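# Carry tube rack through self-closing door to desk

## Task

Move the tube rack from the counter, through the door that swings shut by itself, and set it on the desk. It must finish standing upright with each tube seated all the way down in its hole, and the door must be closed at the end. The rack and tubes must never touch the floor, or the task fails. One or both robots may be used. Afterwards the robots must release the rack and back off, and no robot may topple or be left leaning, or the task fails.

## Robot and tools

Robots: r1 and r2 are identical Hello Robot Stretch 3 units. Each has a two-wheel base with a passive omni wheel at the back, a lift riding up a mast, and a telescoping arm that reaches out to the robot's RIGHT side. The gripper cannot move forward on its own; drive the base for that. The base is 0.33 m long and 0.34 m wide and cannot slide sideways. It spins about the point midway between the drive wheels, 0.05 m behind its front edge. Stowed (arm in, wrist folded) it clears a 0.28 m radius when turning; an unfolded level wrist pokes beyond that. Loose objects may get an occasional small shove from the world.

Frames: the base frame has its origin on the floor between the drive wheels, x ahead, y to the left, z up. hand_pose is reported in it, located where closed fingertips meet; with all wrist joints at zero its x points up, y back toward the mast, z to the rear. The odometry frame is the base frame as it was when the scene began. Every robot reports in its own frames, so only images, lidar and depth grids reveal where the two are relative to each other.

execute_actions: argument actions is a list holding one action or none (none just returns state and pictures). The action is an object keyed by "r1" and/or "r2". Each robot may get:
- base: exactly one of translate_m (metres, -1 to 1, a straight offset from where the base last reported itself, positive forward) or rotate_rad (radians, -3.2 to 3.2, an offset turn in place, positive counter-clockwise seen from above).
- joints: absolute targets, each its own named number: lift_m 0 to 1.1 (arm height on mast), arm_m 0 to 0.52 (extension), wrist_yaw_rad -1.345 to 4.42 (0 along the arm, positive toward the front, 3.0 folded over the base), wrist_pitch_rad -1.57 to 0.451 (0 level, negative tips fingers down), wrist_roll_rad -2.911 to 2.911 (0 fingers side by side), gripper_m -0.089 to 0.179 (larger is more open; real fingertip gap is smaller by 0.007 to 0.025 m, zero under 0.007), head_pan_rad -3.953 to 1.73 (0 forward, positive left, -1.57 along the arm), head_tilt_rad -1.53 to 0.419 (negative down).
- contact_limits: {"arm_m": effort percent 1 to 100}; the arm stops with contact_stop when its effort reaches that level, and it also caps holding force until the next action. Too small stops immediately.
Everything in one action starts together. An action runs at most 15 s. cameras lists which of r1_/r2_ head_camera, nav_camera, wrist_camera to return, or "all"; omitted or null means all, [] none. A bad key or out-of-range value rejects the whole call with nothing moving. Anything you omit may still be driving toward an earlier target without showing it. If a result reports a stop, the rest of that reply's motion, wait and finished_scene calls are skipped.

wait: seconds 0 to 10; commands nothing and returns the same report. zoom_image: camera plus region [x0, y0, x1, y1] in pixels from the top-left of that camera's latest full image, at most 504 by 504. finished_scene: scene number; ends the scene for good and says whether it succeeded, so only call it once the result will stay put. The simulation keeps running while you compose a reply; robots hold the last command meanwhile.

Results: base_status and joint_status tell how each motion ended. done means reached (for the base, wheels turned the full amount, slip included). off_target means it stopped short and may still be pushing. After contact_stop, time_out or torque_fault the old target is dropped; the arm or lift goes slack after a contact stop until commanded again (a heavy load can sag; closing fingers on a surface can push a slack lift up). Base, wrist and head never contact-stop; they keep shoving. A wrist servo pushed hard for several seconds turns off for 10 s and ignores commands. on_its_own covers uncommanded parts; "held at" is the held target, not the position. motor_effort is percent of maximum, positive toward larger values, peak in brackets; readings carry fixed and random errors. Effort outside its rest range suggests pushing or carrying. Positive wheel effort pushes forward. base_odometry counts wheel turns; heading -3.142 to 3.142, positive left. turned_by_wheels and turned_by_imu give turn since the last result. base_tilt in degrees (positive forward/right) has a fixed bias up to about 4 degrees.

Sensing: lidar_m is 12 distances in metres from the base origin, 30-degree sectors starting straight ahead and going counter-clockwise (4th left, 7th behind, 10th right), "-" for nothing. Scan plane is 0.17 m high, range 0.15 to 12 m; it misses clear objects, thin legs and its own robot but sees the other one; the mast and a low lift can block sectors 5, 6, 9, 10. wrist_depth_mm and head_depth_mm are 7x7 grids of median depth in mm from top-left (45-1000 and 280-4000; head grid is in the sideways image). Images: head 896x504, nav fisheye 672x504, wrist 644x364.

Speed: up to 0.30 m/s and 1.9 rad/s only with lift under 0.30, arm under 0.03 and wrist_yaw_rad over 2.54; otherwise 0.10 m/s and 0.63 rad/s.

Gripper: close to a value below the object's width (lower squeezes harder, but a stall guard may relax it); open at least 0.02 past where contact happened. Readings don't confirm a grasp. To re-squeeze send a new value.

Avoid: folding or unfolding the wrist unless lift is 0.32-0.95, pitch -0.4, roll near 0 (after folding, lift may go to 0.25); with yaw below -0.4 keep pitch at -0.5 or lower. Robots pressing on each other fails the run; once bases touch, any further drive is a hard press. Commanded travel differs between robots by up to 2.5 cm per metre, which strains a shared load and can tip a robot. Pushing into something rigid with the gripper above about 0.45 m, repeated pushes, driving while gripping something fixed, or snagging furniture (especially reversing) can topple a robot: reverse the last move in small steps, free the gripper, and drop lift to about 0.2 if it stays tilted. Drops, slips, slams and hard hits are penalised.

Each tool is called after "Emit:" in YAML: its name, and indented under it one key for each argument.

## Session

Emit:
execute_actions:
  actions: []

Scene clock: 0.00 s.
r1.base_odometry: x=+0.000 y=+0.000 heading=+0.000 (m, m, rad; r1's odometry frame)
r1.turned_by_wheels: +0.000 (rad since the last result)
r1.turned_by_imu: +0.000 (rad since the last result)
r1.base_tilt: forward=-0.6 right=-1.1 (deg)
r1.lidar_m: 0.78 0.84 0.72 0.71 0.77 1.16 1.83 2.00 2.45 1.43 0.99 0.79
r1.head_depth_mm: 689 693 696 698 703 705 709 / 699 704 710 713 716 721 722 / 714 716 721 724 727 732 737 / 726 730 733 739 743 747 751 / 739 744 749 752 757 761 765 / 756 759 762 766 769 773 778 / 771 772 778 781 788 790 795
r1.base_status: not commanded
r1.joint_positions: lift_m=+0.409 arm_m=+0.003 wrist_yaw_rad=+2.933 wrist_pitch_rad=-0.340 wrist_roll_rad=+0.002 gripper_m=+0.037 head_pan_rad=+0.020 head_tilt_rad=-0.006
r1.joint_status: not commanded
r1.motor_effort: left_wheel=+0 right_wheel=+1 lift_m=+28 arm_m=+0 wrist_yaw_rad=+0 wrist_pitch_rad=+5 wrist_roll_rad=+0 gripper_m=+0 head_pan_rad=+0 head_tilt_rad=+1 (%)
r1.hand_pose: x=+0.0272 y=+0.0808 z=+0.4400 quat_wxyz=(+0.192, +0.706, +0.046, +0.680) (m; r1's base frame)
r1.wrist_depth_mm: - 636 668 690 725 742 743 / - 700 709 747 769 811 771 / 707 734 763 792 815 870 787 / 751 830 827 833 892 942 791 / 833 - 892 865 910 859 790 / 740 - - 717 726 733 734 / 608 610 591 596 598 606 597
r2.base_odometry: x=+0.000 y=+0.000 heading=+0.000 (m, m, rad; r2's odometry frame)
r2.turned_by_wheels: +0.000 (rad since the last result)
r2.turned_by_imu: +0.000 (rad since the last result)
r2.base_tilt: forward=+1.1 right=+2.3 (deg)
r2.lidar_m: 0.78 0.72 0.73 0.92 1.56 2.32 2.05 1.89 1.36 0.89 0.81 0.82
r2.head_depth_mm: 1122 1144 1166 1184 1205 970 847 / 1011 1025 1029 1044 1064 1078 1076 / 913 924 935 944 958 971 983 / 830 842 851 865 871 883 886 / 765 771 781 785 798 807 814 / 707 715 720 730 736 743 752 / 658 664 671 678 684 688 695
r2.base_status: not commanded
r2.joint_positions: lift_m=+0.453 arm_m=+0.003 wrist_yaw_rad=+2.830 wrist_pitch_rad=-0.533 wrist_roll_rad=+0.006 gripper_m=+0.037 head_pan_rad=+0.008 head_tilt_rad=-0.012
r2.joint_status: not commanded
r2.motor_effort: left_wheel=-1 right_wheel=+0 lift_m=+33 arm_m=+0 wrist_yaw_rad=+1 wrist_pitch_rad=+4 wrist_roll_rad=+0 gripper_m=+0 head_pan_rad=+0 head_tilt_rad=+3 (%)
r2.hand_pose: x=+0.0428 y=+0.0506 z=+0.4411 quat_wxyz=(+0.291, +0.705, +0.077, +0.643) (m; r2's base frame)
r2.wrist_depth_mm: - - - 884 717 616 535 / - - - 958 789 661 574 / - - - - 865 725 611 / 1000 - 962 946 896 781 671 / 811 - 782 788 795 770 690 / 689 662 698 665 668 655 639 / 595 588 - 602 561 574 571
pictures: r1_head_camera (sideways: a quarter turn clockwise sets it upright), r1_nav_camera (sideways: a quarter turn counterclockwise sets it upright), r1_wrist_camera, r2_head_camera (sideways: a quarter turn clockwise sets it upright), r2_nav_camera (sideways: a quarter turn counterclockwise sets it upright), r2_wrist_camera
Images, in order (width x height): r1_head_camera 896x504, r1_nav_camera 672x504, r1_wrist_camera 644x364, r2_head_camera 896x504, r2_nav_camera 672x504, r2_wrist_camera 644x364.

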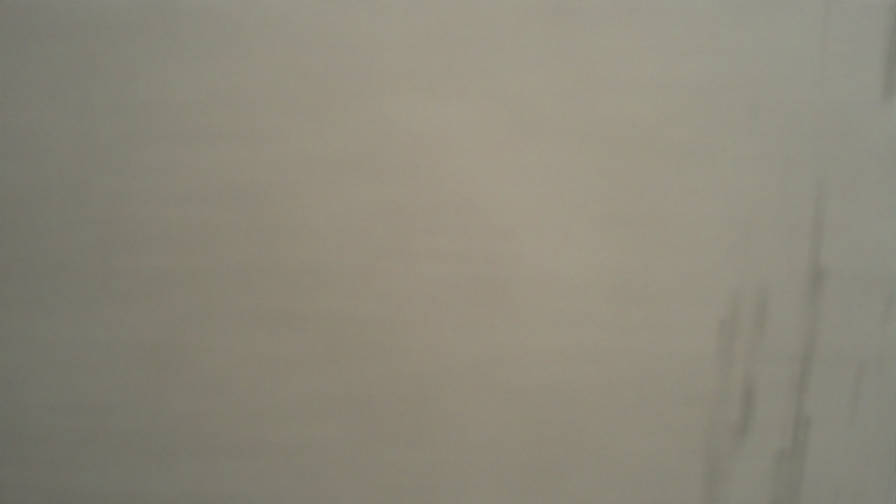

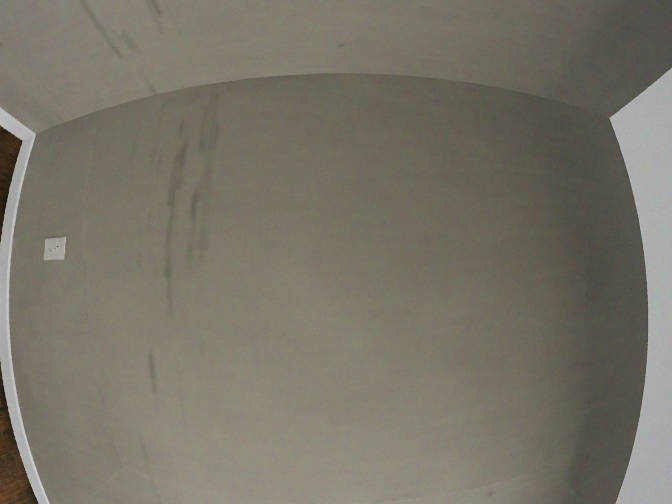

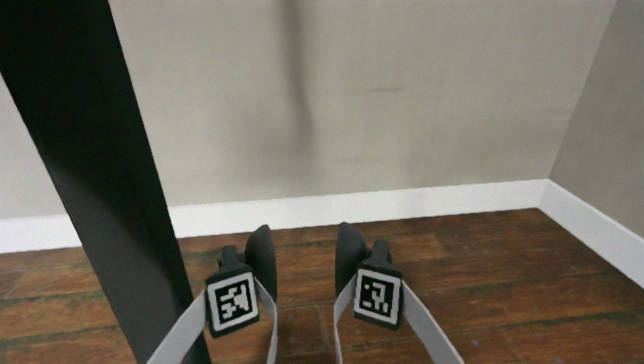

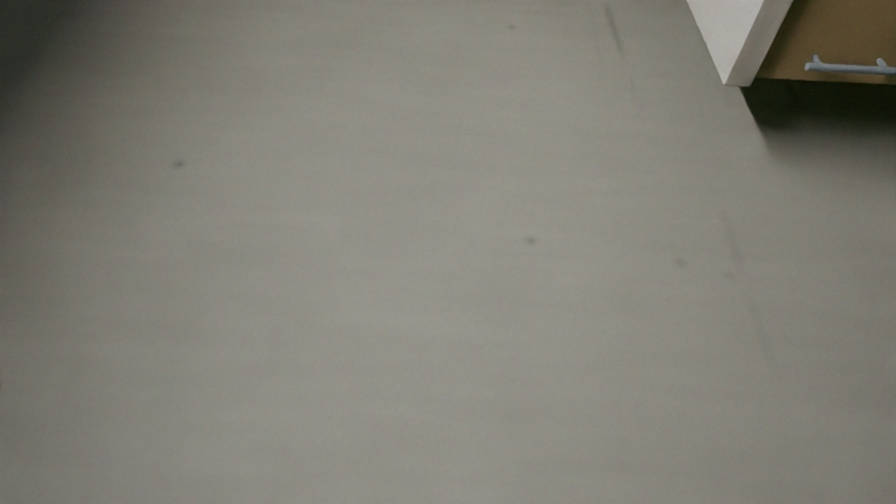

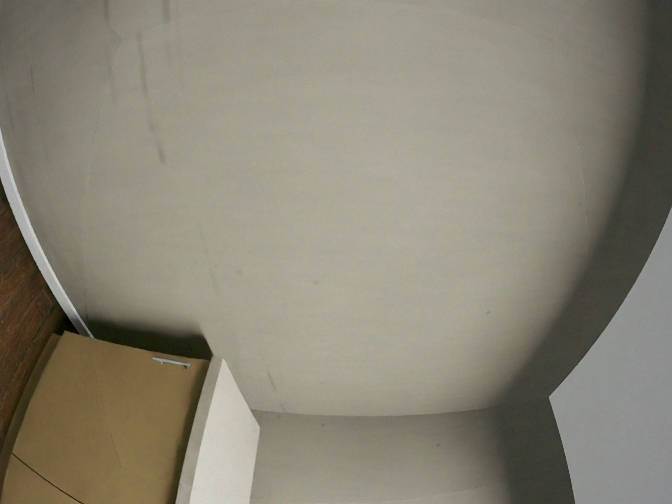

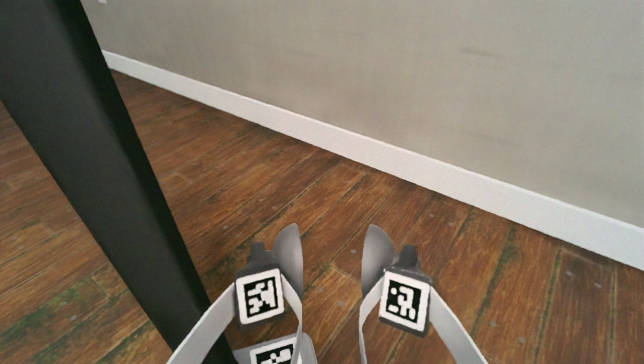

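Emit:
execute_actions:
  actions:
    - {"r1":{"joints":{"head_pan_rad":-3.14}},"r2":{"joints":{"head_pan_rad":-3.14}}}
  cameras: ["r1_nav_camera","r2_nav_camera"]

Scene clock: 6.20 s.
r1.base_odometry: x=+0.000 y=+0.000 heading=+0.000 (m, m, rad; r1's odometry frame)
r1.turned_by_wheels: +0.000 (rad since the last result)
r1.turned_by_imu: +0.001 (rad since the last result)
r1.base_tilt: forward=-0.6 right=-1.1 (deg)
r1.lidar_m: 0.78 0.84 0.72 0.71 0.77 1.16 1.84 2.00 2.45 1.43 0.99 0.79
r1.head_depth_mm: 1690 1699 1715 1714 1719 1732 1742 / 1721 1726 1740 1747 1762 1758 1773 / 1752 1766 1773 1782 1786 1791 1782 / 1775 1781 1801 1800 1814 1825 1845 / 1802 1810 1833 1843 1841 1869 1862 / 1831 1855 1846 1862 1886 1896 1890 / 1865 1884 1890 1895 1911 1926 1924
r1.base_status: not commanded
r1.joint_positions: lift_m=+0.409 arm_m=+0.003 wrist_yaw_rad=+2.933 wrist_pitch_rad=-0.340 wrist_roll_rad=+0.002 gripper_m=+0.037 head_pan_rad=-3.133 head_tilt_rad=-0.006
r1.joint_status: all done
r1.motor_effort: left_wheel=+0(0) right_wheel=+0(0) lift_m=+28(28) arm_m=-1(1) wrist_yaw_rad=+0(0) wrist_pitch_rad=+4(4) wrist_roll_rad=+0(0) gripper_m=+0(0) head_pan_rad=-5(53) head_tilt_rad=+1(2) (%)
r1.hand_pose: x=+0.0272 y=+0.0808 z=+0.4400 quat_wxyz=(+0.192, +0.706, +0.046, +0.680) (m; r1's base frame)
r1.wrist_depth_mm: - 646 664 686 692 744 746 / - 687 720 749 769 786 797 / 725 744 788 795 841 892 787 / 765 806 824 885 924 914 802 / 794 - 860 891 890 892 803 / 727 - - 712 749 706 703 / 613 618 596 620 596 598 609
r2.base_odometry: x=+0.000 y=+0.000 heading=+0.000 (m, m, rad; r2's odometry frame)
r2.turned_by_wheels: +0.000 (rad since the last result)
r2.turned_by_imu: +0.001 (rad since the last result)
r2.base_tilt: forward=+1.0 right=+2.3 (deg)
r2.lidar_m: 0.78 0.72 0.73 0.92 1.56 2.32 2.05 1.89 1.37 0.89 0.81 0.82
r2.head_depth_mm: 1743 2478 2494 2481 2474 2460 2042 / 1781 2622 2746 2723 2780 2730 2032 / 1786 2433 2558 2518 2619 2575 2031 / 1804 2266 2292 2355 2341 2383 1991 / 1823 2080 2112 2155 2140 2192 1970 / 1829 1945 1949 1956 2006 2017 1960 / 1765 1809 1824 1820 1865 1852 1849
r2.base_status: not commanded
r2.joint_positions: lift_m=+0.453 arm_m=+0.003 wrist_yaw_rad=+2.830 wrist_pitch_rad=-0.533 wrist_roll_rad=+0.006 gripper_m=+0.037 head_pan_rad=-3.133 head_tilt_rad=-0.012
r2.joint_status: all done
r2.motor_effort: left_wheel=-1(0) right_wheel=+0(0) lift_m=+34(33) arm_m=+0(0) wrist_yaw_rad=-1(0) wrist_pitch_rad=+4(4) wrist_roll_rad=+0(0) gripper_m=+0(0) head_pan_rad=-4(57) head_tilt_rad=+2(2) (%)
r2.hand_pose: x=+0.0428 y=+0.0506 z=+0.4411 quat_wxyz=(+0.291, +0.705, +0.077, +0.643) (m; r2's base frame)
r2.wrist_depth_mm: - - - 878 726 624 539 / - - - 965 779 660 569 / - - - - 860 722 616 / - - 960 962 901 776 663 / 813 - 808 787 796 773 696 / 695 666 705 668 663 664 653 / 593 592 - 592 573 580 567
pictures: r1_nav_camera (sideways: a quarter turn counterclockwise sets it upright), r2_nav_camera (sideways: a quarter turn counterclockwise sets it upright)
Images, in order (width x height): r1_nav_camera 672x504, r2_nav_camera 672x504.

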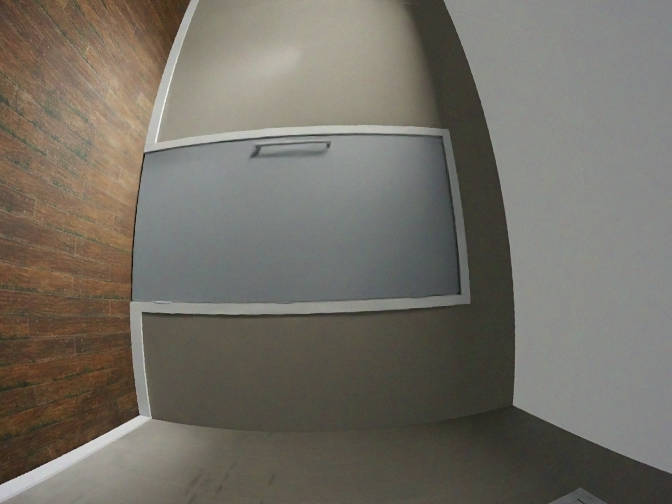

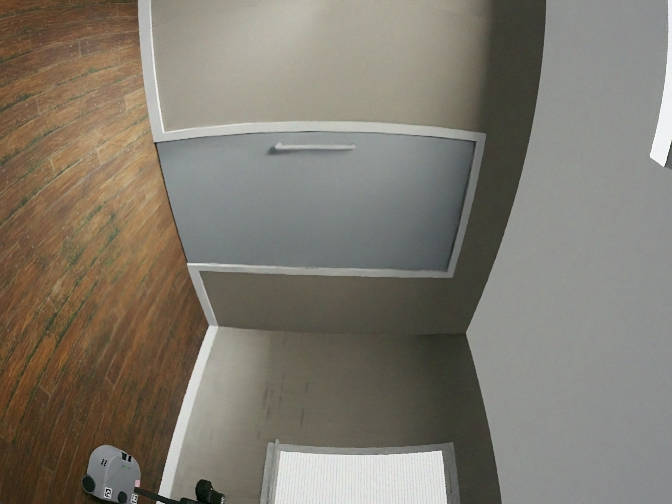

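Emit:
execute_actions:
  actions:
    - {"r1":{"joints":{"head_pan_rad":-1.57,"head_tilt_rad":-0.5}},"r2":{"joints":{"head_pan_rad":-1.57,"head_tilt_rad":-0.5}}}
  cameras: ["r1_nav_camera","r2_nav_camera"]

Scene clock: 30.30 s.
r1.base_odometry: x=+0.000 y=+0.000 heading=+0.000 (m, m, rad; r1's odometry frame)
r1.turned_by_wheels: +0.000 (rad since the last result)
r1.turned_by_imu: +0.001 (rad since the last result)
r1.base_tilt: forward=-0.6 right=-1.1 (deg)
r1.lidar_m: 0.78 0.84 0.71 0.71 0.76 1.16 1.83 2.00 2.45 1.43 0.99 0.79
r1.head_depth_mm: 2446 2480 2330 2458 1914 1532 1274 / 2500 2463 2308 2466 1798 1532 1271 / 1229 2221 2321 1668 1733 1528 1274 / 2599 2459 2430 2562 1853 1532 1273 / 2536 2527 2532 2558 1924 1535 1269 / 1953 2032 2103 2203 1926 1533 1273 / 1531 1570 1631 1677 1728 1535 1274
r1.base_status: not commanded
r1.joint_positions: lift_m=+0.409 arm_m=+0.003 wrist_yaw_rad=+2.933 wrist_pitch_rad=-0.340 wrist_roll_rad=+0.002 gripper_m=+0.037 head_pan_rad=-1.577 head_tilt_rad=-0.494
r1.joint_status: all done
r1.motor_effort: left_wheel=+0(0) right_wheel=+1(0) lift_m=+28(28) arm_m=-1(1) wrist_yaw_rad=+0(1) wrist_pitch_rad=+4(5) wrist_roll_rad=+0(0) gripper_m=+1(0) head_pan_rad=+4(52) head_tilt_rad=-3(29) (%)
r1.hand_pose: x=+0.0272 y=+0.0808 z=+0.4400 quat_wxyz=(+0.192, +0.706, +0.046, +0.680) (m; r1's base frame)
r1.wrist_depth_mm: - 641 653 682 714 728 737 / - 684 706 730 755 799 797 / 714 752 771 798 827 837 790 / 784 801 828 879 899 937 814 / 802 - 882 884 893 879 792 / 727 - - 730 721 714 702 / 611 611 583 608 591 601 623
r2.base_odometry: x=+0.000 y=+0.000 heading=+0.000 (m, m, rad; r2's odometry frame)
r2.turned_by_wheels: +0.000 (rad since the last result)
r2.turned_by_imu: +0.001 (rad since the last result)
r2.base_tilt: forward=+1.0 right=+2.3 (deg)
r2.lidar_m: 0.78 0.72 0.73 0.92 1.56 2.32 2.05 1.89 1.37 0.89 0.81 0.82
r2.head_depth_mm: 1845 1974 2050 2234 1979 1540 1261 / 1752 1960 1380 1475 1804 1534 1258 / 1616 1812 1326 1285 1497 1522 1247 / 1496 1650 1195 1149 1321 1472 1238 / 1386 1514 1156 1035 1166 1386 1244 / 1297 1409 1251 945 1051 1192 1237 / 1227 1314 1238 873 958 1063 1196
r2.base_status: not commanded
r2.joint_positions: lift_m=+0.453 arm_m=+0.003 wrist_yaw_rad=+2.830 wrist_pitch_rad=-0.533 wrist_roll_rad=+0.006 gripper_m=+0.037 head_pan_rad=-1.577 head_tilt_rad=-0.494
r2.joint_status: all done
r2.motor_effort: left_wheel=-1(0) right_wheel=+0(0) lift_m=+34(33) arm_m=+0(0) wrist_yaw_rad=+1(0) wrist_pitch_rad=+4(4) wrist_roll_rad=+0(0) gripper_m=+0(1) head_pan_rad=+4(57) head_tilt_rad=-4(40) (%)
r2.hand_pose: x=+0.0428 y=+0.0506 z=+0.4411 quat_wxyz=(+0.291, +0.705, +0.077, +0.643) (m; r2's base frame)
r2.wrist_depth_mm: - - - 858 726 622 538 / - - - 971 797 656 570 / - - - - 874 721 618 / 989 997 993 945 887 760 657 / 805 - 807 775 781 785 692 / 684 671 684 668 672 666 654 / 594 593 - 600 571 572 570
pictures: r1_nav_camera (sideways: a quarter turn counterclockwise sets it upright), r2_nav_camera (sideways: a quarter turn counterclockwise sets it upright)
Images, in order (width x height): r1_nav_camera 672x504, r2_nav_camera 672x504.

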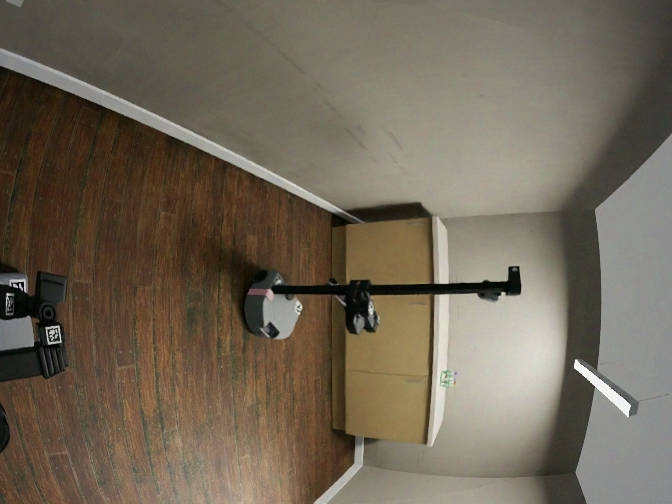

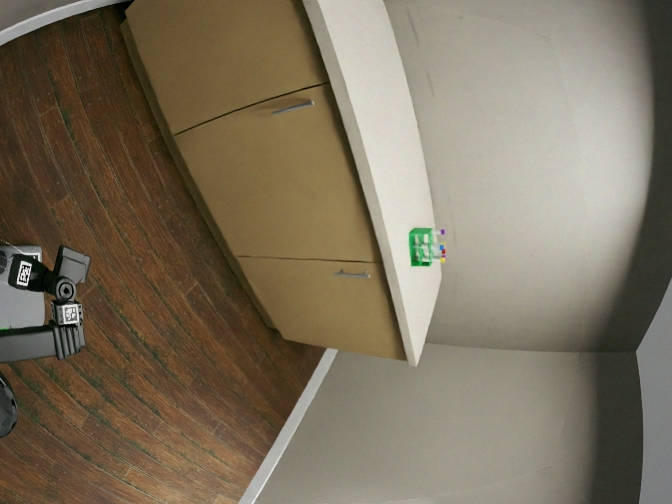

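Emit:
execute_actions:
  actions:
    - {"r2":{"joints":{"head_tilt_rad":-0.3}}}
  cameras: ["r2_head_camera"]

Scene clock: 44.20 s.
r1.base_odometry: x=+0.000 y=+0.000 heading=+0.000 (m, m, rad; r1's odometry frame)
r1.turned_by_wheels: +0.000 (rad since the last result)
r1.turned_by_imu: +0.001 (rad since the last result)
r1.base_tilt: forward=-0.7 right=-1.0 (deg)
r1.lidar_m: 0.78 0.85 0.72 0.71 0.77 1.16 1.83 2.00 2.45 1.43 0.98 0.79
r1.head_depth_mm: 2454 2493 2325 2453 1926 1532 1275 / 2509 2437 2320 2441 1793 1540 1277 / 1230 2212 2332 1662 1731 1537 1272 / 2574 2480 2425 2559 1856 1535 1271 / 2552 2484 2542 2561 1927 1539 1265 / 1959 2039 2100 2192 1909 1525 1269 / 1525 1577 1625 1679 1719 1531 1271
r1.base_status: not commanded
r1.joint_positions: lift_m=+0.409 arm_m=+0.003 wrist_yaw_rad=+2.933 wrist_pitch_rad=-0.340 wrist_roll_rad=+0.002 gripper_m=+0.037 head_pan_rad=-1.577 head_tilt_rad=-0.494
r1.joint_status: not commanded
r1.motor_effort: left_wheel=+0(0) right_wheel=+0(0) lift_m=+28(28) arm_m=-1(0) wrist_yaw_rad=+0(0) wrist_pitch_rad=+5(5) wrist_roll_rad=+0(0) gripper_m=+0(1) head_pan_rad=+5(4) head_tilt_rad=-3(2) (%)
r1.hand_pose: x=+0.0272 y=+0.0808 z=+0.4400 quat_wxyz=(+0.192, +0.706, +0.046, +0.680) (m; r1's base frame)
r1.wrist_depth_mm: - 644 653 679 713 740 745 / - 693 694 726 754 805 795 / 697 744 754 802 831 879 804 / 775 812 804 877 887 977 841 / 836 - 865 901 868 879 778 / 723 - - 708 724 721 739 / 609 606 581 608 599 596 608
r2.base_odometry: x=+0.000 y=+0.000 heading=+0.000 (m, m, rad; r2's odometry frame)
r2.turned_by_wheels: +0.000 (rad since the last result)
r2.turned_by_imu: +0.001 (rad since the last result)
r2.base_tilt: forward=+1.0 right=+2.2 (deg)
r2.lidar_m: 0.78 0.72 0.73 0.92 1.56 2.32 2.05 1.90 1.37 0.89 0.81 0.82
r2.head_depth_mm: 1889 1975 2047 2098 2178 1867 1441 / 1827 1962 2127 1426 1484 1699 1439 / 1679 1766 1939 1288 1291 1427 1433 / 1535 1641 1772 1219 1142 1259 1367 / 1426 1520 1618 1178 1031 1117 1255 / 1337 1407 1486 1214 935 1014 1099 / 1239 1326 1387 1194 872 926 991
r2.base_status: not commanded
r2.joint_positions: lift_m=+0.453 arm_m=+0.003 wrist_yaw_rad=+2.830 wrist_pitch_rad=-0.533 wrist_roll_rad=+0.006 gripper_m=+0.037 head_pan_rad=-1.577 head_tilt_rad=-0.310
r2.joint_status: all done
r2.motor_effort: left_wheel=+0(0) right_wheel=+0(0) lift_m=+33(34) arm_m=+0(0) wrist_yaw_rad=+2(1) wrist_pitch_rad=+4(4) wrist_roll_rad=+0(0) gripper_m=+0(1) head_pan_rad=+4(4) head_tilt_rad=+6(29) (%)
r2.hand_pose: x=+0.0428 y=+0.0506 z=+0.4411 quat_wxyz=(+0.291, +0.705, +0.077, +0.643) (m; r2's base frame)
r2.wrist_depth_mm: - - - 873 721 618 547 / - - - 969 775 670 572 / - - - - 863 716 612 / 976 995 968 950 899 785 650 / 811 - 790 793 801 782 693 / 678 672 700 668 660 657 646 / 602 594 - 600 569 573 570
pictures: r2_head_camera (sideways: a quarter turn clockwise sets it upright)
Images, in order (width x height): r2_head_camera 896x504.

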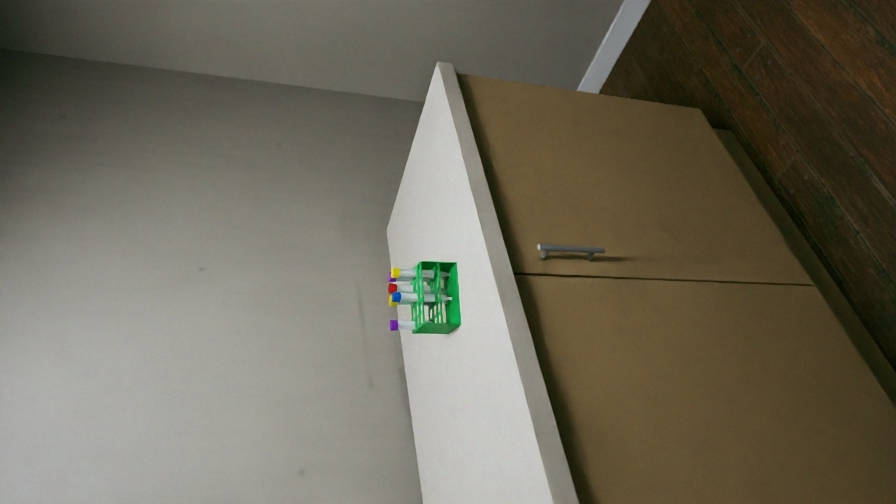

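Emit:
execute_actions:
  actions:
    - {"r1":{"base":{"rotate_rad":-2.96},"joints":{"lift_m":0.28,"wrist_pitch_rad":-0.4,"wrist_yaw_rad":3.0,"head_pan_rad":0,"head_tilt_rad":-0.3}},"r2":{"base":{"rotate_rad":1.17},"joints":{"head_pan_rad":-1.57,"head_tilt_rad":-0.6}}}
  cameras: ["r1_nav_camera","r2_nav_camera"]

Scene clock: 146.33 s.
r1.base_odometry: x=+0.000 y=+0.000 heading=-2.960 (m, m, rad; r1's odometry frame)
r1.turned_by_wheels: -2.960 (rad since the last result)
r1.turned_by_imu: -2.930 (rad since the last result)
r1.base_tilt: forward=-0.6 right=-1.1 (deg)
r1.lidar_m: 1.85 2.21 1.50 1.45 0.88 0.78 0.78 0.79 0.71 0.71 0.84 1.55
r1.head_depth_mm: 1493 1581 1659 1758 1870 1852 1459 / 1543 1628 1736 1827 1948 1838 1462 / 1588 1686 1793 1898 2037 1833 1454 / 1653 1741 1843 1977 2097 1840 1457 / 1700 1803 1917 2061 2170 1834 1455 / 1759 1867 1986 2138 2273 1834 1459 / 1824 1944 2079 2224 2349 1836 1451
r1.base_status: done
r1.joint_positions: lift_m=+0.280 arm_m=+0.003 wrist_yaw_rad=+2.997 wrist_pitch_rad=-0.413 wrist_roll_rad=+0.002 gripper_m=+0.037 head_pan_rad=-0.007 head_tilt_rad=-0.309
r1.joint_status: all done
r1.motor_effort: left_wheel=+4(14) right_wheel=-2(9) lift_m=+19(24) arm_m=-1(1) wrist_yaw_rad=+3(5) wrist_pitch_rad=+4(5) wrist_roll_rad=+0(0) gripper_m=+0(0) head_pan_rad=+4(51) head_tilt_rad=+3(19) (%)
r1.hand_pose: x=+0.0112 y=+0.0750 z=+0.2943 quat_wxyz=(+0.195, +0.701, +0.095, +0.679) (m; r1's base frame)
r1.wrist_depth_mm: 768 - - - - - - / 799 - - - - - - / 800 - - - - 986 - / 759 - 754 743 746 756 742 / 619 602 642 606 594 599 607 / 505 510 - 517 511 504 505 / 441 - - - 429 427 433
r2.base_odometry: x=+0.000 y=+0.000 heading=+1.170 (m, m, rad; r2's odometry frame)
r2.turned_by_wheels: +1.170 (rad since the last result)
r2.turned_by_imu: +1.161 (rad since the last result)
r2.base_tilt: forward=+1.0 right=+2.3 (deg)
r2.lidar_m: 0.75 1.03 1.47 2.38 1.95 1.89 1.18 0.85 0.81 0.84 0.75 0.72
r2.head_depth_mm: 1177 1285 1013 853 960 1098 1200 / 1234 1350 995 909 1031 1180 1188 / 1309 1421 990 975 1111 1312 1187 / 1165 1318 989 1048 1212 1369 1178 / 998 1102 1169 1281 1463 1396 1174 / 872 950 1049 1156 1305 1352 1177 / 771 836 903 993 1089 1213 1164
r2.base_status: done
r2.joint_positions: lift_m=+0.453 arm_m=+0.003 wrist_yaw_rad=+2.830 wrist_pitch_rad=-0.533 wrist_roll_rad=+0.006 gripper_m=+0.037 head_pan_rad=-1.577 head_tilt_rad=-0.593
r2.joint_status: all done
r2.motor_effort: left_wheel=-3(7) right_wheel=+5(10) lift_m=+34(33) arm_m=+0(0) wrist_yaw_rad=+0(1) wrist_pitch_rad=+4(4) wrist_roll_rad=+0(0) gripper_m=+0(1) head_pan_rad=+4(5) head_tilt_rad=-5(31) (%)
r2.hand_pose: x=+0.0428 y=+0.0506 z=+0.4411 quat_wxyz=(+0.291, +0.705, +0.077, +0.643) (m; r2's base frame)
r2.wrist_depth_mm: - - - - - - - / - - - - - - - / - - - - - - - / 999 - 965 948 939 946 919 / 803 - 787 793 795 772 771 / 675 667 700 674 664 662 655 / 591 595 - 596 564 580 573
pictures: r1_nav_camera (sideways: a quarter turn counterclockwise sets it upright), r2_nav_camera (sideways: a quarter turn counterclockwise sets it upright)
Images, in order (width x height): r1_nav_camera 672x504, r2_nav_camera 672x504.

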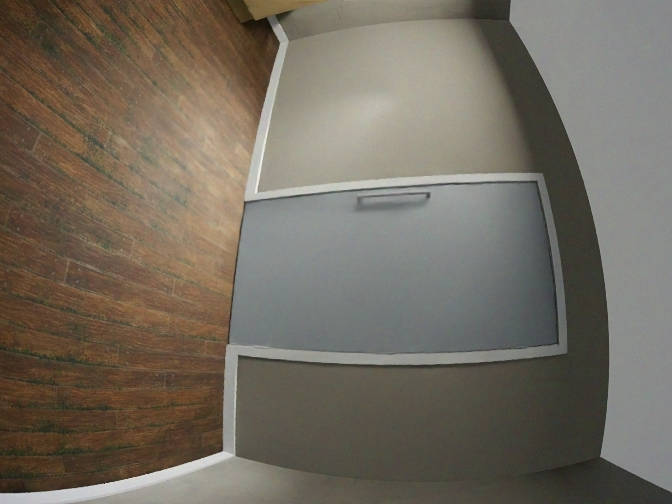

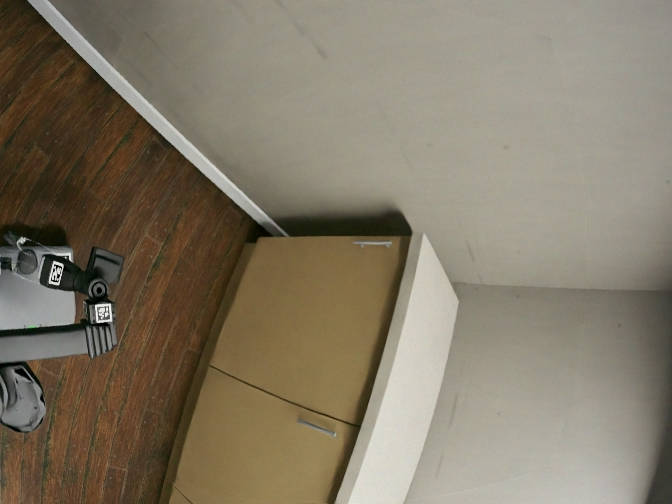

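Emit:
execute_actions:
  actions:
    - {"r1":{"base":{"translate_m":1.0}},"r2":{"base":{"translate_m":-0.9}}}
  cameras: ["r1_head_camera","r2_nav_camera"]

Scene clock: 173.03 s.
r1.base_odometry: x=-0.984 y=-0.181 heading=-2.960 (m, m, rad; r1's odometry frame)
r1.turned_by_wheels: +0.000 (rad since the last result)
r1.turned_by_imu: +0.007 (rad since the last result)
r1.base_tilt: forward=-0.7 right=-1.1 (deg)
r1.lidar_m: 0.89 1.07 1.65 1.64 1.95 1.73 1.73 1.14 1.01 1.02 1.00 0.89
r1.head_depth_mm: 711 749 790 836 893 952 1023 / 732 773 819 865 926 988 1065 / 755 798 845 902 962 1031 1119 / 780 827 881 936 1006 1078 1169 / 808 858 913 973 1049 1135 1236 / 835 889 949 1015 1095 1193 1295 / 867 924 990 1059 1148 1252 1352
r1.base_status: done
r1.joint_positions: lift_m=+0.280 arm_m=+0.003 wrist_yaw_rad=+2.998 wrist_pitch_rad=-0.413 wrist_roll_rad=+0.002 gripper_m=+0.037 head_pan_rad=-0.007 head_tilt_rad=-0.309
r1.joint_status: not commanded
r1.motor_effort: left_wheel=+2(13) right_wheel=-2(5) lift_m=+19(19) arm_m=-1(1) wrist_yaw_rad=+3(3) wrist_pitch_rad=+4(4) wrist_roll_rad=+0(0) gripper_m=+0(0) head_pan_rad=+4(4) head_tilt_rad=+4(4) (%)
r1.hand_pose: x=+0.0110 y=+0.0750 z=+0.2942 quat_wxyz=(+0.195, +0.701, +0.095, +0.679) (m; r1's base frame)
r1.wrist_depth_mm: - - - - - - - / - - - - - - - / - - - - - - - / 753 - 767 761 750 743 752 / 608 606 640 614 618 602 598 / 503 499 - 524 506 507 504 / 448 - - - 440 429 432
r2.base_odometry: x=-0.351 y=-0.829 heading=+1.170 (m, m, rad; r2's odometry frame)
r2.turned_by_wheels: +0.000 (rad since the last result)
r2.turned_by_imu: -0.003 (rad since the last result)
r2.base_tilt: forward=+1.0 right=+2.3 (deg)
r2.lidar_m: 1.55 2.12 1.61 1.59 1.16 1.12 0.56 0.40 0.38 0.40 0.53 1.37
r2.head_depth_mm: 802 877 937 561 529 467 571 / 844 926 971 614 524 532 632 / 894 983 986 683 522 574 698 / 942 1045 971 675 538 646 792 / 1000 1106 958 673 573 716 907 / 1069 1192 946 663 657 812 1101 / 1140 1260 936 661 738 934 1160
r2.base_status: done
r2.joint_positions: lift_m=+0.453 arm_m=+0.003 wrist_yaw_rad=+2.830 wrist_pitch_rad=-0.533 wrist_roll_rad=+0.006 gripper_m=+0.037 head_pan_rad=-1.577 head_tilt_rad=-0.593
r2.joint_status: not commanded
r2.motor_effort: left_wheel=-3(8) right_wheel=+4(4) lift_m=+33(33) arm_m=+0(0) wrist_yaw_rad=+0(1) wrist_pitch_rad=+4(4) wrist_roll_rad=+0(0) gripper_m=+1(1) head_pan_rad=+4(4) head_tilt_rad=-4(5) (%)
r2.hand_pose: x=+0.0428 y=+0.0506 z=+0.4411 quat_wxyz=(+0.291, +0.705, +0.077, +0.643) (m; r2's base frame)
r2.wrist_depth_mm: - - - - - - - / - - - - - - - / - - - - - - - / 971 991 973 939 946 934 929 / 802 - 804 784 803 774 775 / 678 669 699 683 658 656 662 / 593 590 - 596 564 574 568
pictures: r1_head_camera (sideways: a quarter turn clockwise sets it upright), r2_nav_camera (sideways: a quarter turn counterclockwise sets it upright)
Images, in order (width x height): r1_head_camera 896x504, r2_nav_camera 672x504.

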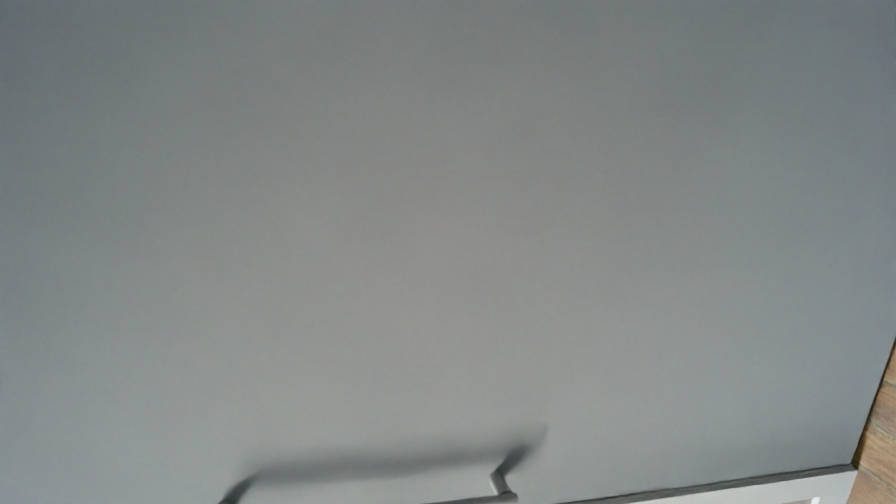

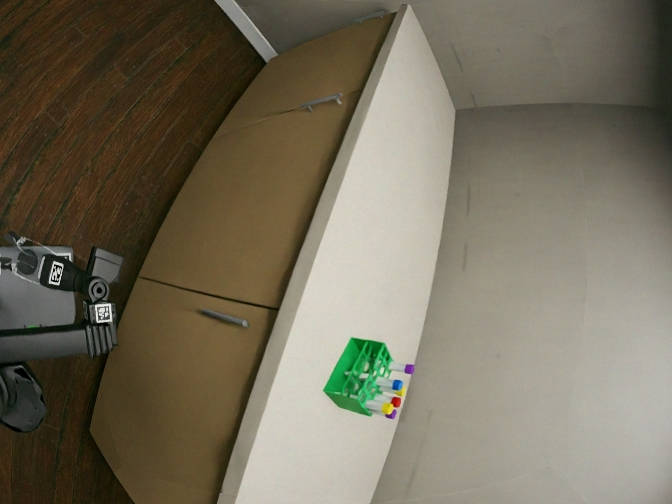

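Emit:
execute_actions:
  actions:
    - {"r1":{"base":{"rotate_rad":-0.26}},"r2":{"base":{"rotate_rad":-0.5},"joints":{"lift_m":1.0,"wrist_pitch_rad":-0.4,"head_tilt_rad":-0.7}}}
  cameras: ["r2_nav_camera","r1_nav_camera"]

Scene clock: 208.07 s.
r1.base_odometry: x=-0.984 y=-0.181 heading=+3.064 (m, m, rad; r1's odometry frame)
r1.turned_by_wheels: -0.260 (rad since the last result)
r1.turned_by_imu: -0.256 (rad since the last result)
r1.base_tilt: forward=-0.6 right=-1.0 (deg)
r1.lidar_m: 0.89 0.94 1.35 1.60 2.23 1.78 1.73 1.36 1.04 1.01 1.07 0.92
r1.head_depth_mm: 722 765 810 862 920 992 1076 / 729 770 818 873 937 1008 1091 / 734 775 826 881 945 1020 1105 / 737 781 833 887 951 1030 1115 / 743 788 840 896 961 1037 1125 / 748 795 847 907 971 1045 1138 / 754 800 851 911 979 1059 1154
r1.base_status: done
r1.joint_positions: lift_m=+0.280 arm_m=+0.003 wrist_yaw_rad=+2.998 wrist_pitch_rad=-0.413 wrist_roll_rad=+0.002 gripper_m=+0.037 head_pan_rad=-0.007 head_tilt_rad=-0.309
r1.joint_status: not commanded
r1.motor_effort: left_wheel=+3(12) right_wheel=-2(7) lift_m=+19(18) arm_m=-1(1) wrist_yaw_rad=+3(2) wrist_pitch_rad=+4(4) wrist_roll_rad=+0(0) gripper_m=+0(0) head_pan_rad=+4(3) head_tilt_rad=+4(4) (%)
r1.hand_pose: x=+0.0110 y=+0.0750 z=+0.2942 quat_wxyz=(+0.195, +0.701, +0.095, +0.679) (m; r1's base frame)
r1.wrist_depth_mm: - - - - - - 900 / - - - - - - 926 / - - - - 992 - 880 / 770 - 759 761 767 753 746 / 612 615 630 593 622 594 595 / 509 505 - 526 503 514 500 / 447 - - - 434 438 431
r2.base_odometry: x=-0.351 y=-0.829 heading=+0.670 (m, m, rad; r2's odometry frame)
r2.turned_by_wheels: -0.500 (rad since the last result)
r2.turned_by_imu: -0.495 (rad since the last result)
r2.base_tilt: forward=+1.1 right=+2.3 (deg)
r2.lidar_m: 1.49 1.56 2.18 1.59 1.56 1.15 1.12 0.55 0.40 0.38 0.40 0.54
r2.head_depth_mm: 812 919 895 - - 698 939 / 818 921 797 - - 684 936 / 820 928 787 - - - - / 824 930 779 629 - - - / 823 929 573 596 - 711 850 / 822 934 671 580 - 684 937 / 828 924 759 574 503 684 940
r2.base_status: done
r2.joint_positions: lift_m=+1.000 arm_m=+0.003 wrist_yaw_rad=+2.830 wrist_pitch_rad=-0.418 wrist_roll_rad=+0.006 gripper_m=+0.037 head_pan_rad=-1.577 head_tilt_rad=-0.691
r2.joint_status: all done
r2.motor_effort: left_wheel=+3(6) right_wheel=-5(8) lift_m=+44(44) arm_m=-1(0) wrist_yaw_rad=+0(0) wrist_pitch_rad=+6(6) wrist_roll_rad=+0(0) gripper_m=+0(0) head_pan_rad=+4(4) head_tilt_rad=-6(20) (%)
r2.hand_pose: x=+0.0476 y=+0.0658 z=+1.0123 quat_wxyz=(+0.253, +0.708, +0.037, +0.658) (m; r2's base frame)
r2.wrist_depth_mm: - - - - - - - / - - - - - - - / - - - - - - - / - - - - - - - / - - - - - - - / - - - - - - - / - - - - - - -
pictures: r1_nav_camera (sideways: a quarter turn counterclockwise sets it upright), r2_nav_camera (sideways: a quarter turn counterclockwise sets it upright)
Images, in order (width x height): r1_nav_camera 672x504, r2_nav_camera 672x504.

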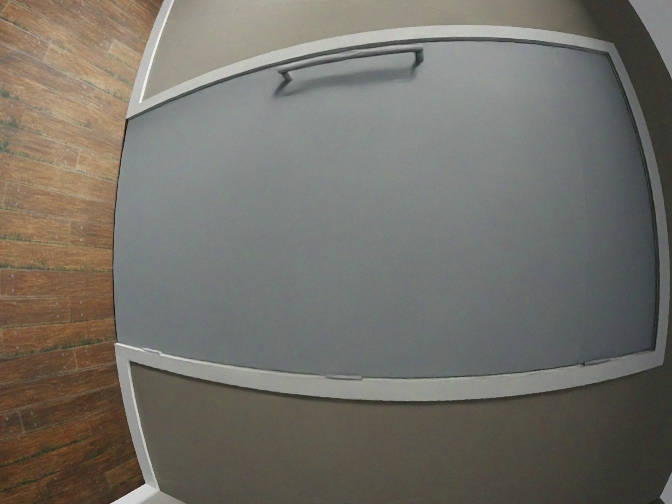

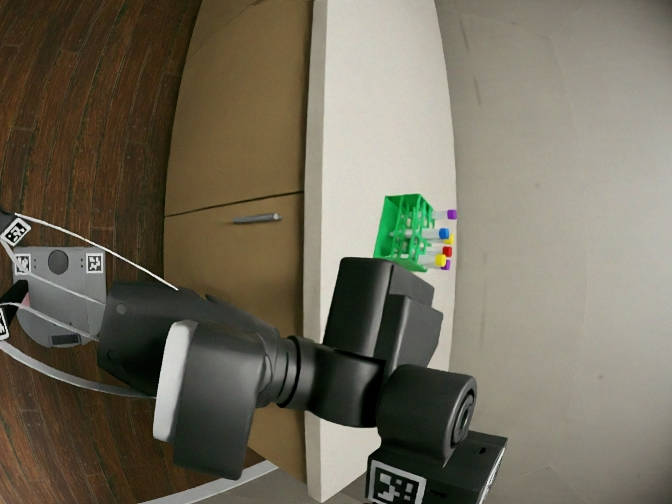

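Emit:
zoom_image:
  camera: "r2_nav_camera"
  region: [300, 150, 500, 300]

Region (300, 150, 500, 300) of r2_nav_camera's 672x504 image, scaled by 2.520, with more detail than that image has; it fills the top 378 rows of this view, and the rest is white.

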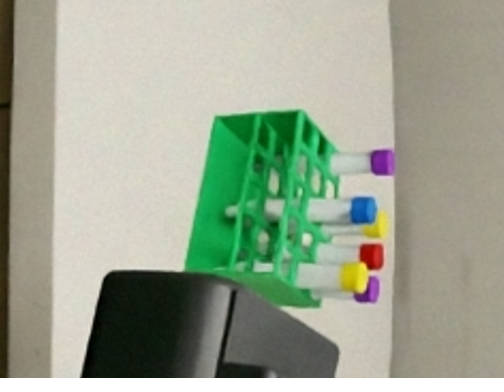

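Emit:
execute_actions:
  actions:
    - {"r1":{"base":{"translate_m":-0.08}},"r2":{"base":{"translate_m":-0.3},"joints":{"wrist_yaw_rad":1.57,"gripper_m":0.179,"head_tilt_rad":-0.9}}}
  cameras: ["r2_wrist_camera","r2_nav_camera"]

Scene clock: 332.00 s.
r1.base_odometry: x=-0.904 y=-0.187 heading=+3.064 (m, m, rad; r1's odometry frame)
r1.turned_by_wheels: +0.000 (rad since the last result)
r1.turned_by_imu: +0.001 (rad since the last result)
r1.base_tilt: forward=-0.6 right=-1.1 (deg)
r1.lidar_m: 0.97 1.03 1.46 1.62 2.22 1.69 1.65 1.36 1.03 1.01 1.07 0.99
r1.head_depth_mm: 792 837 882 939 1012 1087 1176 / 796 844 897 958 1023 1102 1186 / 803 852 904 965 1032 1111 1204 / 809 858 909 973 1040 1127 1218 / 814 863 916 983 1050 1135 1227 / 817 868 923 988 1059 1145 1242 / 826 874 934 992 1066 1155 1257
r1.base_status: done
r1.joint_positions: lift_m=+0.280 arm_m=+0.003 wrist_yaw_rad=+2.998 wrist_pitch_rad=-0.413 wrist_roll_rad=+0.002 gripper_m=+0.037 head_pan_rad=-0.007 head_tilt_rad=-0.309
r1.joint_status: not commanded
r1.motor_effort: left_wheel=+3(10) right_wheel=-2(9) lift_m=+18(18) arm_m=-1(1) wrist_yaw_rad=+3(2) wrist_pitch_rad=+5(4) wrist_roll_rad=+0(0) gripper_m=+0(0) head_pan_rad=+4(3) head_tilt_rad=+3(4) (%)
r1.hand_pose: x=+0.0110 y=+0.0749 z=+0.2942 quat_wxyz=(+0.195, +0.701, +0.095, +0.679) (m; r1's base frame)
r1.wrist_depth_mm: - - - - - - 985 / - - - - - - - / - - - - - - 946 / 746 - 769 764 759 761 742 / 606 619 641 611 608 608 607 / 495 509 - 521 504 502 499 / 452 - - - 436 432 431
r2.base_odometry: x=-0.587 y=-1.015 heading=+0.670 (m, m, rad; r2's odometry frame)
r2.turned_by_wheels: +0.000 (rad since the last result)
r2.turned_by_imu: -0.001 (rad since the last result)
r2.base_tilt: forward=+1.0 right=+2.3 (deg)
r2.lidar_m: 1.48 1.87 2.61 1.61 1.14 0.85 0.82 0.86 0.40 0.39 0.40 0.55
r2.head_depth_mm: 849 961 - - 1394 1230 1092 / 854 973 - - 1350 1233 1095 / 836 729 - - 876 1198 1105 / 840 709 567 509 - 1149 1112 / 842 702 562 505 - 1159 1092 / 848 700 559 501 - 1156 1073 / 841 690 558 - - 1159 1063
r2.base_status: done
r2.joint_positions: lift_m=+1.000 arm_m=+0.003 wrist_yaw_rad=+1.572 wrist_pitch_rad=-0.418 wrist_roll_rad=+0.006 gripper_m=+0.179 head_pan_rad=-1.577 head_tilt_rad=-0.889
r2.joint_status: all done
r2.motor_effort: left_wheel=+3(4) right_wheel=-4(10) lift_m=+43(43) arm_m=+0(0) wrist_yaw_rad=-2(3) wrist_pitch_rad=+6(6) wrist_roll_rad=+0(0) gripper_m=+0(100) head_pan_rad=+4(4) head_tilt_rad=-7(29) (%)
r2.hand_pose: x=+0.2030 y=-0.1476 z=+1.0123 quat_wxyz=(+0.592, +0.594, -0.387, +0.384) (m; r2's base frame)
r2.wrist_depth_mm: - - - - - - - / - - - - - 889 878 / - - - - 957 581 572 / - - - - 974 446 418 / - - - - 952 466 330 / - - - - 947 480 275 / - - - - 972 482 -
pictures: r2_nav_camera (sideways: a quarter turn counterclockwise sets it upright), r2_wrist_camera
Images, in order (width x height): r2_nav_camera 672x504, r2_wrist_camera 644x364.

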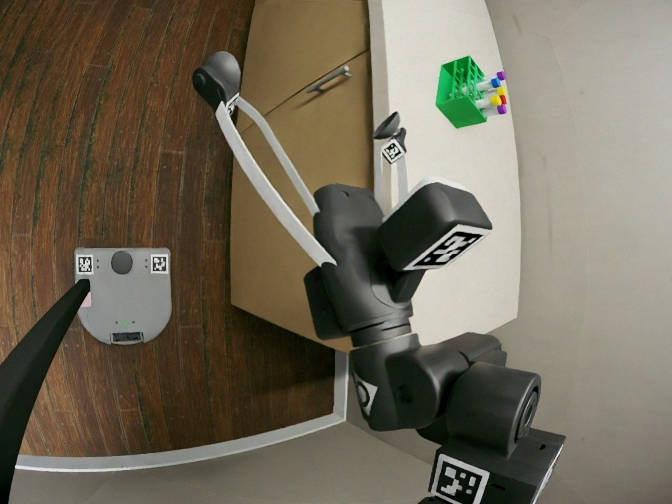

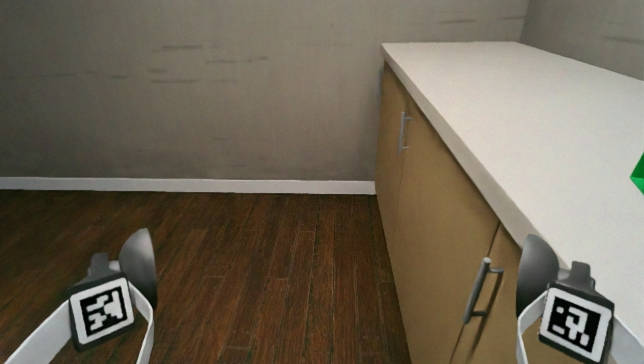

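Emit:
execute_actions:
  actions:
    - {"r1":{"base":{"rotate_rad":1.08}},"r2":{"base":{"rotate_rad":0.4}}}
  cameras: []

Emit:
execute_actions:
  actions:
    - {"r1":{"base":{"translate_m":0.833}},"r2":{"base":{"translate_m":-0.2}}}
  cameras: []

Emit:
execute_actions:
  actions:
    - {"r1":{"base":{"rotate_rad":-0.295},"joints":{"lift_m":0.9}},"r2":{"base":{"rotate_rad":-0.4}}}
  cameras: ["r1_nav_camera","r2_wrist_camera"]

Scene clock: 453.93 s.
r1.base_odometry: x=-0.904 y=-0.187 heading=-2.140 (m, m, rad; r1's odometry frame)
r1.turned_by_wheels: +1.080 (rad since the last result)
r1.turned_by_imu: +1.070 (rad since the last result)
r1.base_tilt: forward=-0.6 right=-1.2 (deg)
r1.lidar_m: 1.51 1.66 2.16 1.68 1.66 1.32 1.03 1.01 1.08 0.99 0.98 1.04
r1.head_depth_mm: 1224 1265 1313 1360 1408 1462 1424 / 1407 1466 1515 1584 1649 1692 1455 / 1660 1743 1822 1903 1994 1840 1456 / 2027 2113 2250 2399 2386 1842 1452 / 2430 2551 2723 2884 2499 1840 1450 / 2364 2478 2615 2771 2084 1791 1462 / 2253 1462 1974 2054 2162 1786 1451
r1.base_status: done
r1.joint_positions: lift_m=+0.280 arm_m=+0.003 wrist_yaw_rad=+2.998 wrist_pitch_rad=-0.413 wrist_roll_rad=+0.002 gripper_m=+0.037 head_pan_rad=-0.007 head_tilt_rad=-0.309
r1.joint_status: not commanded
r1.motor_effort: left_wheel=-3(12) right_wheel=+3(11) lift_m=+19(19) arm_m=-1(1) wrist_yaw_rad=+3(3) wrist_pitch_rad=+4(4) wrist_roll_rad=+0(0) gripper_m=+0(1) head_pan_rad=+4(4) head_tilt_rad=+3(4) (%)
r1.hand_pose: x=+0.0110 y=+0.0749 z=+0.2942 quat_wxyz=(+0.195, +0.701, +0.095, +0.679) (m; r1's base frame)
r1.wrist_depth_mm: - - - - - - - / - - - - - - - / - - - - - - - / 754 - 749 772 760 744 751 / 605 608 647 607 604 607 602 / 514 509 - 519 499 510 504 / 449 - - - 440 435 435
r2.base_odometry: x=-0.587 y=-1.015 heading=+1.070 (m, m, rad; r2's odometry frame)
r2.turned_by_wheels: +0.400 (rad since the last result)
r2.turned_by_imu: +0.397 (rad since the last result)
r2.base_tilt: forward=+1.0 right=+2.2 (deg)
r2.lidar_m: 1.82 2.32 1.71 1.31 0.88 0.82 0.83 1.06 0.39 0.39 0.49 1.03
r2.head_depth_mm: 827 770 - - 602 1209 1094 / 851 738 - - 712 911 1087 / 872 731 - - 806 1033 1110 / 897 710 566 592 - 1170 1118 / 930 635 563 622 - 1195 1090 / 923 628 565 662 - 1186 1074 / 918 666 587 - - 1170 1068
r2.base_status: done
r2.joint_positions: lift_m=+1.000 arm_m=+0.003 wrist_yaw_rad=+1.571 wrist_pitch_rad=-0.418 wrist_roll_rad=+0.006 gripper_m=+0.179 head_pan_rad=-1.577 head_tilt_rad=-0.889
r2.joint_status: not commanded
r2.motor_effort: left_wheel=-3(7) right_wheel=+4(9) lift_m=+43(43) arm_m=+0(0) wrist_yaw_rad=-2(2) wrist_pitch_rad=+6(6) wrist_roll_rad=+0(0) gripper_m=+1(1) head_pan_rad=+4(4) head_tilt_rad=-7(8) (%)
r2.hand_pose: x=+0.2030 y=-0.1477 z=+1.0123 quat_wxyz=(+0.592, +0.594, -0.387, +0.384) (m; r2's base frame)
r2.wrist_depth_mm: - - - - - - - / - - - - - - 986 / - - - - - - 696 / - - - - - - 683 / - - - - - - 629 / - - - - - - 510 / - - - - - - -
pictures: none
No camera images: the call's "cameras" was empty. Leave "cameras" out to get every camera's image.

Scene clock: 458.40 s.
r1.base_odometry: x=-1.353 y=-0.889 heading=-2.140 (m, m, rad; r1's odometry frame)
r1.turned_by_wheels: +0.000 (rad since the last result)
r1.turned_by_imu: +0.005 (rad since the last result)
r1.base_tilt: forward=-0.5 right=-1.1 (deg)
r1.lidar_m: 0.97 0.96 1.47 2.04 2.02 2.14 1.80 1.76 0.82 0.63 0.61 0.66
r1.head_depth_mm: 779 803 834 863 895 926 962 / 897 931 973 1010 1052 1099 1149 / 1061 1109 1160 1213 1277 1345 1378 / 1293 1360 1443 1532 1633 1706 1458 / 1648 1769 1897 2031 2172 1832 1445 / 1707 1798 1917 2032 2133 1826 1276 / 1636 1703 867 1843 1982 1703 1234
r1.base_status: done
r1.joint_positions: lift_m=+0.280 arm_m=+0.003 wrist_yaw_rad=+2.998 wrist_pitch_rad=-0.413 wrist_roll_rad=+0.002 gripper_m=+0.037 head_pan_rad=-0.007 head_tilt_rad=-0.309
r1.joint_status: not commanded
r1.motor_effort: left_wheel=-4(9) right_wheel=+4(10) lift_m=+19(19) arm_m=-1(1) wrist_yaw_rad=+3(3) wrist_pitch_rad=+4(4) wrist_roll_rad=+0(0) gripper_m=+0(0) head_pan_rad=+4(4) head_tilt_rad=+4(3) (%)
r1.hand_pose: x=+0.0110 y=+0.0749 z=+0.2942 quat_wxyz=(+0.195, +0.701, +0.095, +0.679) (m; r1's base frame)
r1.wrist_depth_mm: - - - - - - - / - - - - - - - / - - - - 994 - 992 / 755 - 759 769 752 743 773 / 607 601 633 602 600 588 601 / 514 501 - 526 498 501 501 / 448 - - - 432 436 436
r2.base_odometry: x=-0.683 y=-1.190 heading=+1.070 (m, m, rad; r2's odometry frame)
r2.turned_by_wheels: +0.000 (rad since the last result)
r2.turned_by_imu: -0.001 (rad since the last result)
r2.base_tilt: forward=+1.0 right=+2.3 (deg)
r2.lidar_m: 2.00 2.55 1.04 1.02 0.68 0.64 0.65 0.82 0.31 0.31 0.39 0.82
r2.head_depth_mm: 756 770 - - 1381 1230 1097 / 787 736 - - 1357 1223 1094 / 822 725 - - 1042 1197 1123 / 849 710 565 483 - 953 1115 / 865 702 561 483 - 1146 1096 / 890 698 559 501 - 1190 1076 / 917 690 555 - - 1165 1063
r2.base_status: done
r2.joint_positions: lift_m=+1.000 arm_m=+0.003 wrist_yaw_rad=+1.571 wrist_pitch_rad=-0.418 wrist_roll_rad=+0.006 gripper_m=+0.179 head_pan_rad=-1.577 head_tilt_rad=-0.889
r2.joint_status: not commanded
r2.motor_effort: left_wheel=-3(9) right_wheel=+4(6) lift_m=+43(43) arm_m=+0(0) wrist_yaw_rad=-1(1) wrist_pitch_rad=+6(6) wrist_roll_rad=+0(0) gripper_m=+0(1) head_pan_rad=+4(4) head_tilt_rad=-7(7) (%)
r2.hand_pose: x=+0.2030 y=-0.1477 z=+1.0123 quat_wxyz=(+0.592, +0.594, -0.387, +0.384) (m; r2's base frame)
r2.wrist_depth_mm: - - - - - - - / - - - - - - 890 / - - - - - - 583 / - - - - - - 465 / - - - - - - 445 / - - - - - - 356 / - - - - - 931 -
pictures: none
No camera images: the call's "cameras" was empty. Leave "cameras" out to get every camera's image.

Scene clock: 464.87 s.
r1.base_odometry: x=-1.353 y=-0.889 heading=-2.435 (m, m, rad; r1's odometry frame)
r1.turned_by_wheels: -0.295 (rad since the last result)
r1.turned_by_imu: -0.291 (rad since the last result)
r1.base_tilt: forward=-0.6 right=-1.1 (deg)
r1.lidar_m: 0.75 0.92 1.39 1.64 2.00 2.01 1.98 1.77 1.14 0.70 0.62 0.61
r1.head_depth_mm: 586 612 639 670 703 736 775 / 641 671 705 741 779 824 873 / 706 740 783 828 876 937 1000 / 783 831 882 939 1001 1080 1168 / 884 942 1009 1084 1170 1272 1349 / 1009 1086 1179 1281 1407 1551 1447 / 1188 1293 1410 1565 1758 1762 1450
r1.base_status: done
r1.joint_positions: lift_m=+0.900 arm_m=+0.003 wrist_yaw_rad=+2.998 wrist_pitch_rad=-0.413 wrist_roll_rad=+0.002 gripper_m=+0.037 head_pan_rad=-0.007 head_tilt_rad=-0.309
r1.joint_status: all done
r1.motor_effort: left_wheel=+4(11) right_wheel=-2(9) lift_m=+36(37) arm_m=-1(1) wrist_yaw_rad=+3(2) wrist_pitch_rad=+4(4) wrist_roll_rad=+0(0) gripper_m=+0(0) head_pan_rad=+3(4) head_tilt_rad=+3(4) (%)
r1.hand_pose: x=+0.0110 y=+0.0749 z=+0.9133 quat_wxyz=(+0.195, +0.701, +0.095, +0.679) (m; r1's base frame)
r1.wrist_depth_mm: - - - - - - - / - - - - - - - / - - - - - - - / - - - - - - - / - - - - - - - / - - - - - - - / - - - - - - -
r2.base_odometry: x=-0.683 y=-1.190 heading=+0.670 (m, m, rad; r2's odometry frame)
r2.turned_by_wheels: -0.400 (rad since the last result)
r2.turned_by_imu: -0.396 (rad since the last result)
r2.base_tilt: forward=+1.1 right=+2.3 (deg)
r2.lidar_m: 1.18 2.07 2.87 1.02 0.89 0.66 0.64 0.67 0.93 0.31 0.32 0.44
r2.head_depth_mm: 781 881 - - 1406 1240 1088 / 781 904 - - 1346 1229 1090 / 785 903 - - 1323 1218 1120 / 786 923 1106 1354 - 1212 1113 / 789 699 577 492 - 973 1087 / 789 695 558 479 - 975 1070 / 794 692 556 - - 1057 1068
r2.base_status: done
r2.joint_positions: lift_m=+1.000 arm_m=+0.003 wrist_yaw_rad=+1.571 wrist_pitch_rad=-0.418 wrist_roll_rad=+0.006 gripper_m=+0.179 head_pan_rad=-1.577 head_tilt_rad=-0.889
r2.joint_status: not commanded
r2.motor_effort: left_wheel=+3(7) right_wheel=-4(9) lift_m=+43(43) arm_m=+0(1) wrist_yaw_rad=+0(2) wrist_pitch_rad=+6(6) wrist_roll_rad=+0(0) gripper_m=+1(1) head_pan_rad=+4(4) head_tilt_rad=-7(7) (%)
r2.hand_pose: x=+0.2030 y=-0.1478 z=+1.0123 quat_wxyz=(+0.592, +0.594, -0.387, +0.384) (m; r2's base frame)
r2.wrist_depth_mm: - - - - - - 997 / - - - - 931 897 727 / - - - - 662 533 499 / - - - - 624 423 416 / - - - - 633 335 331 / - - - - 637 298 273 / - - - - 642 301 -
pictures: r1_nav_camera (sideways: a quarter turn counterclockwise sets it upright), r2_wrist_camera
Images, in order (width x height): r1_nav_camera 672x504, r2_wrist_camera 644x364.

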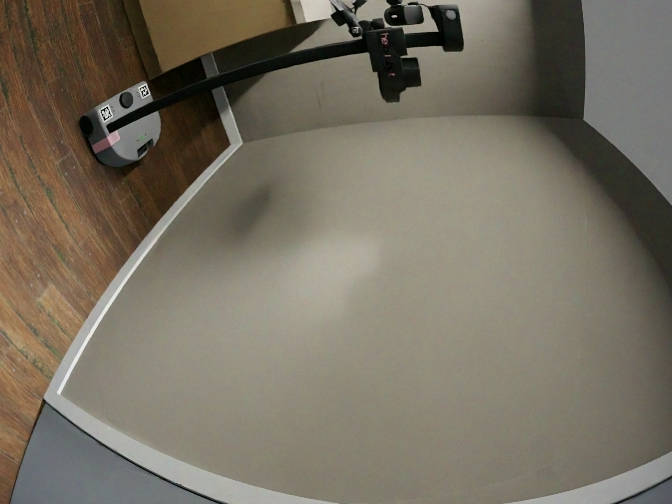

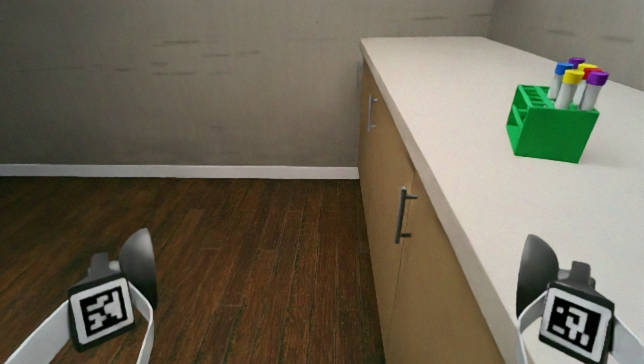

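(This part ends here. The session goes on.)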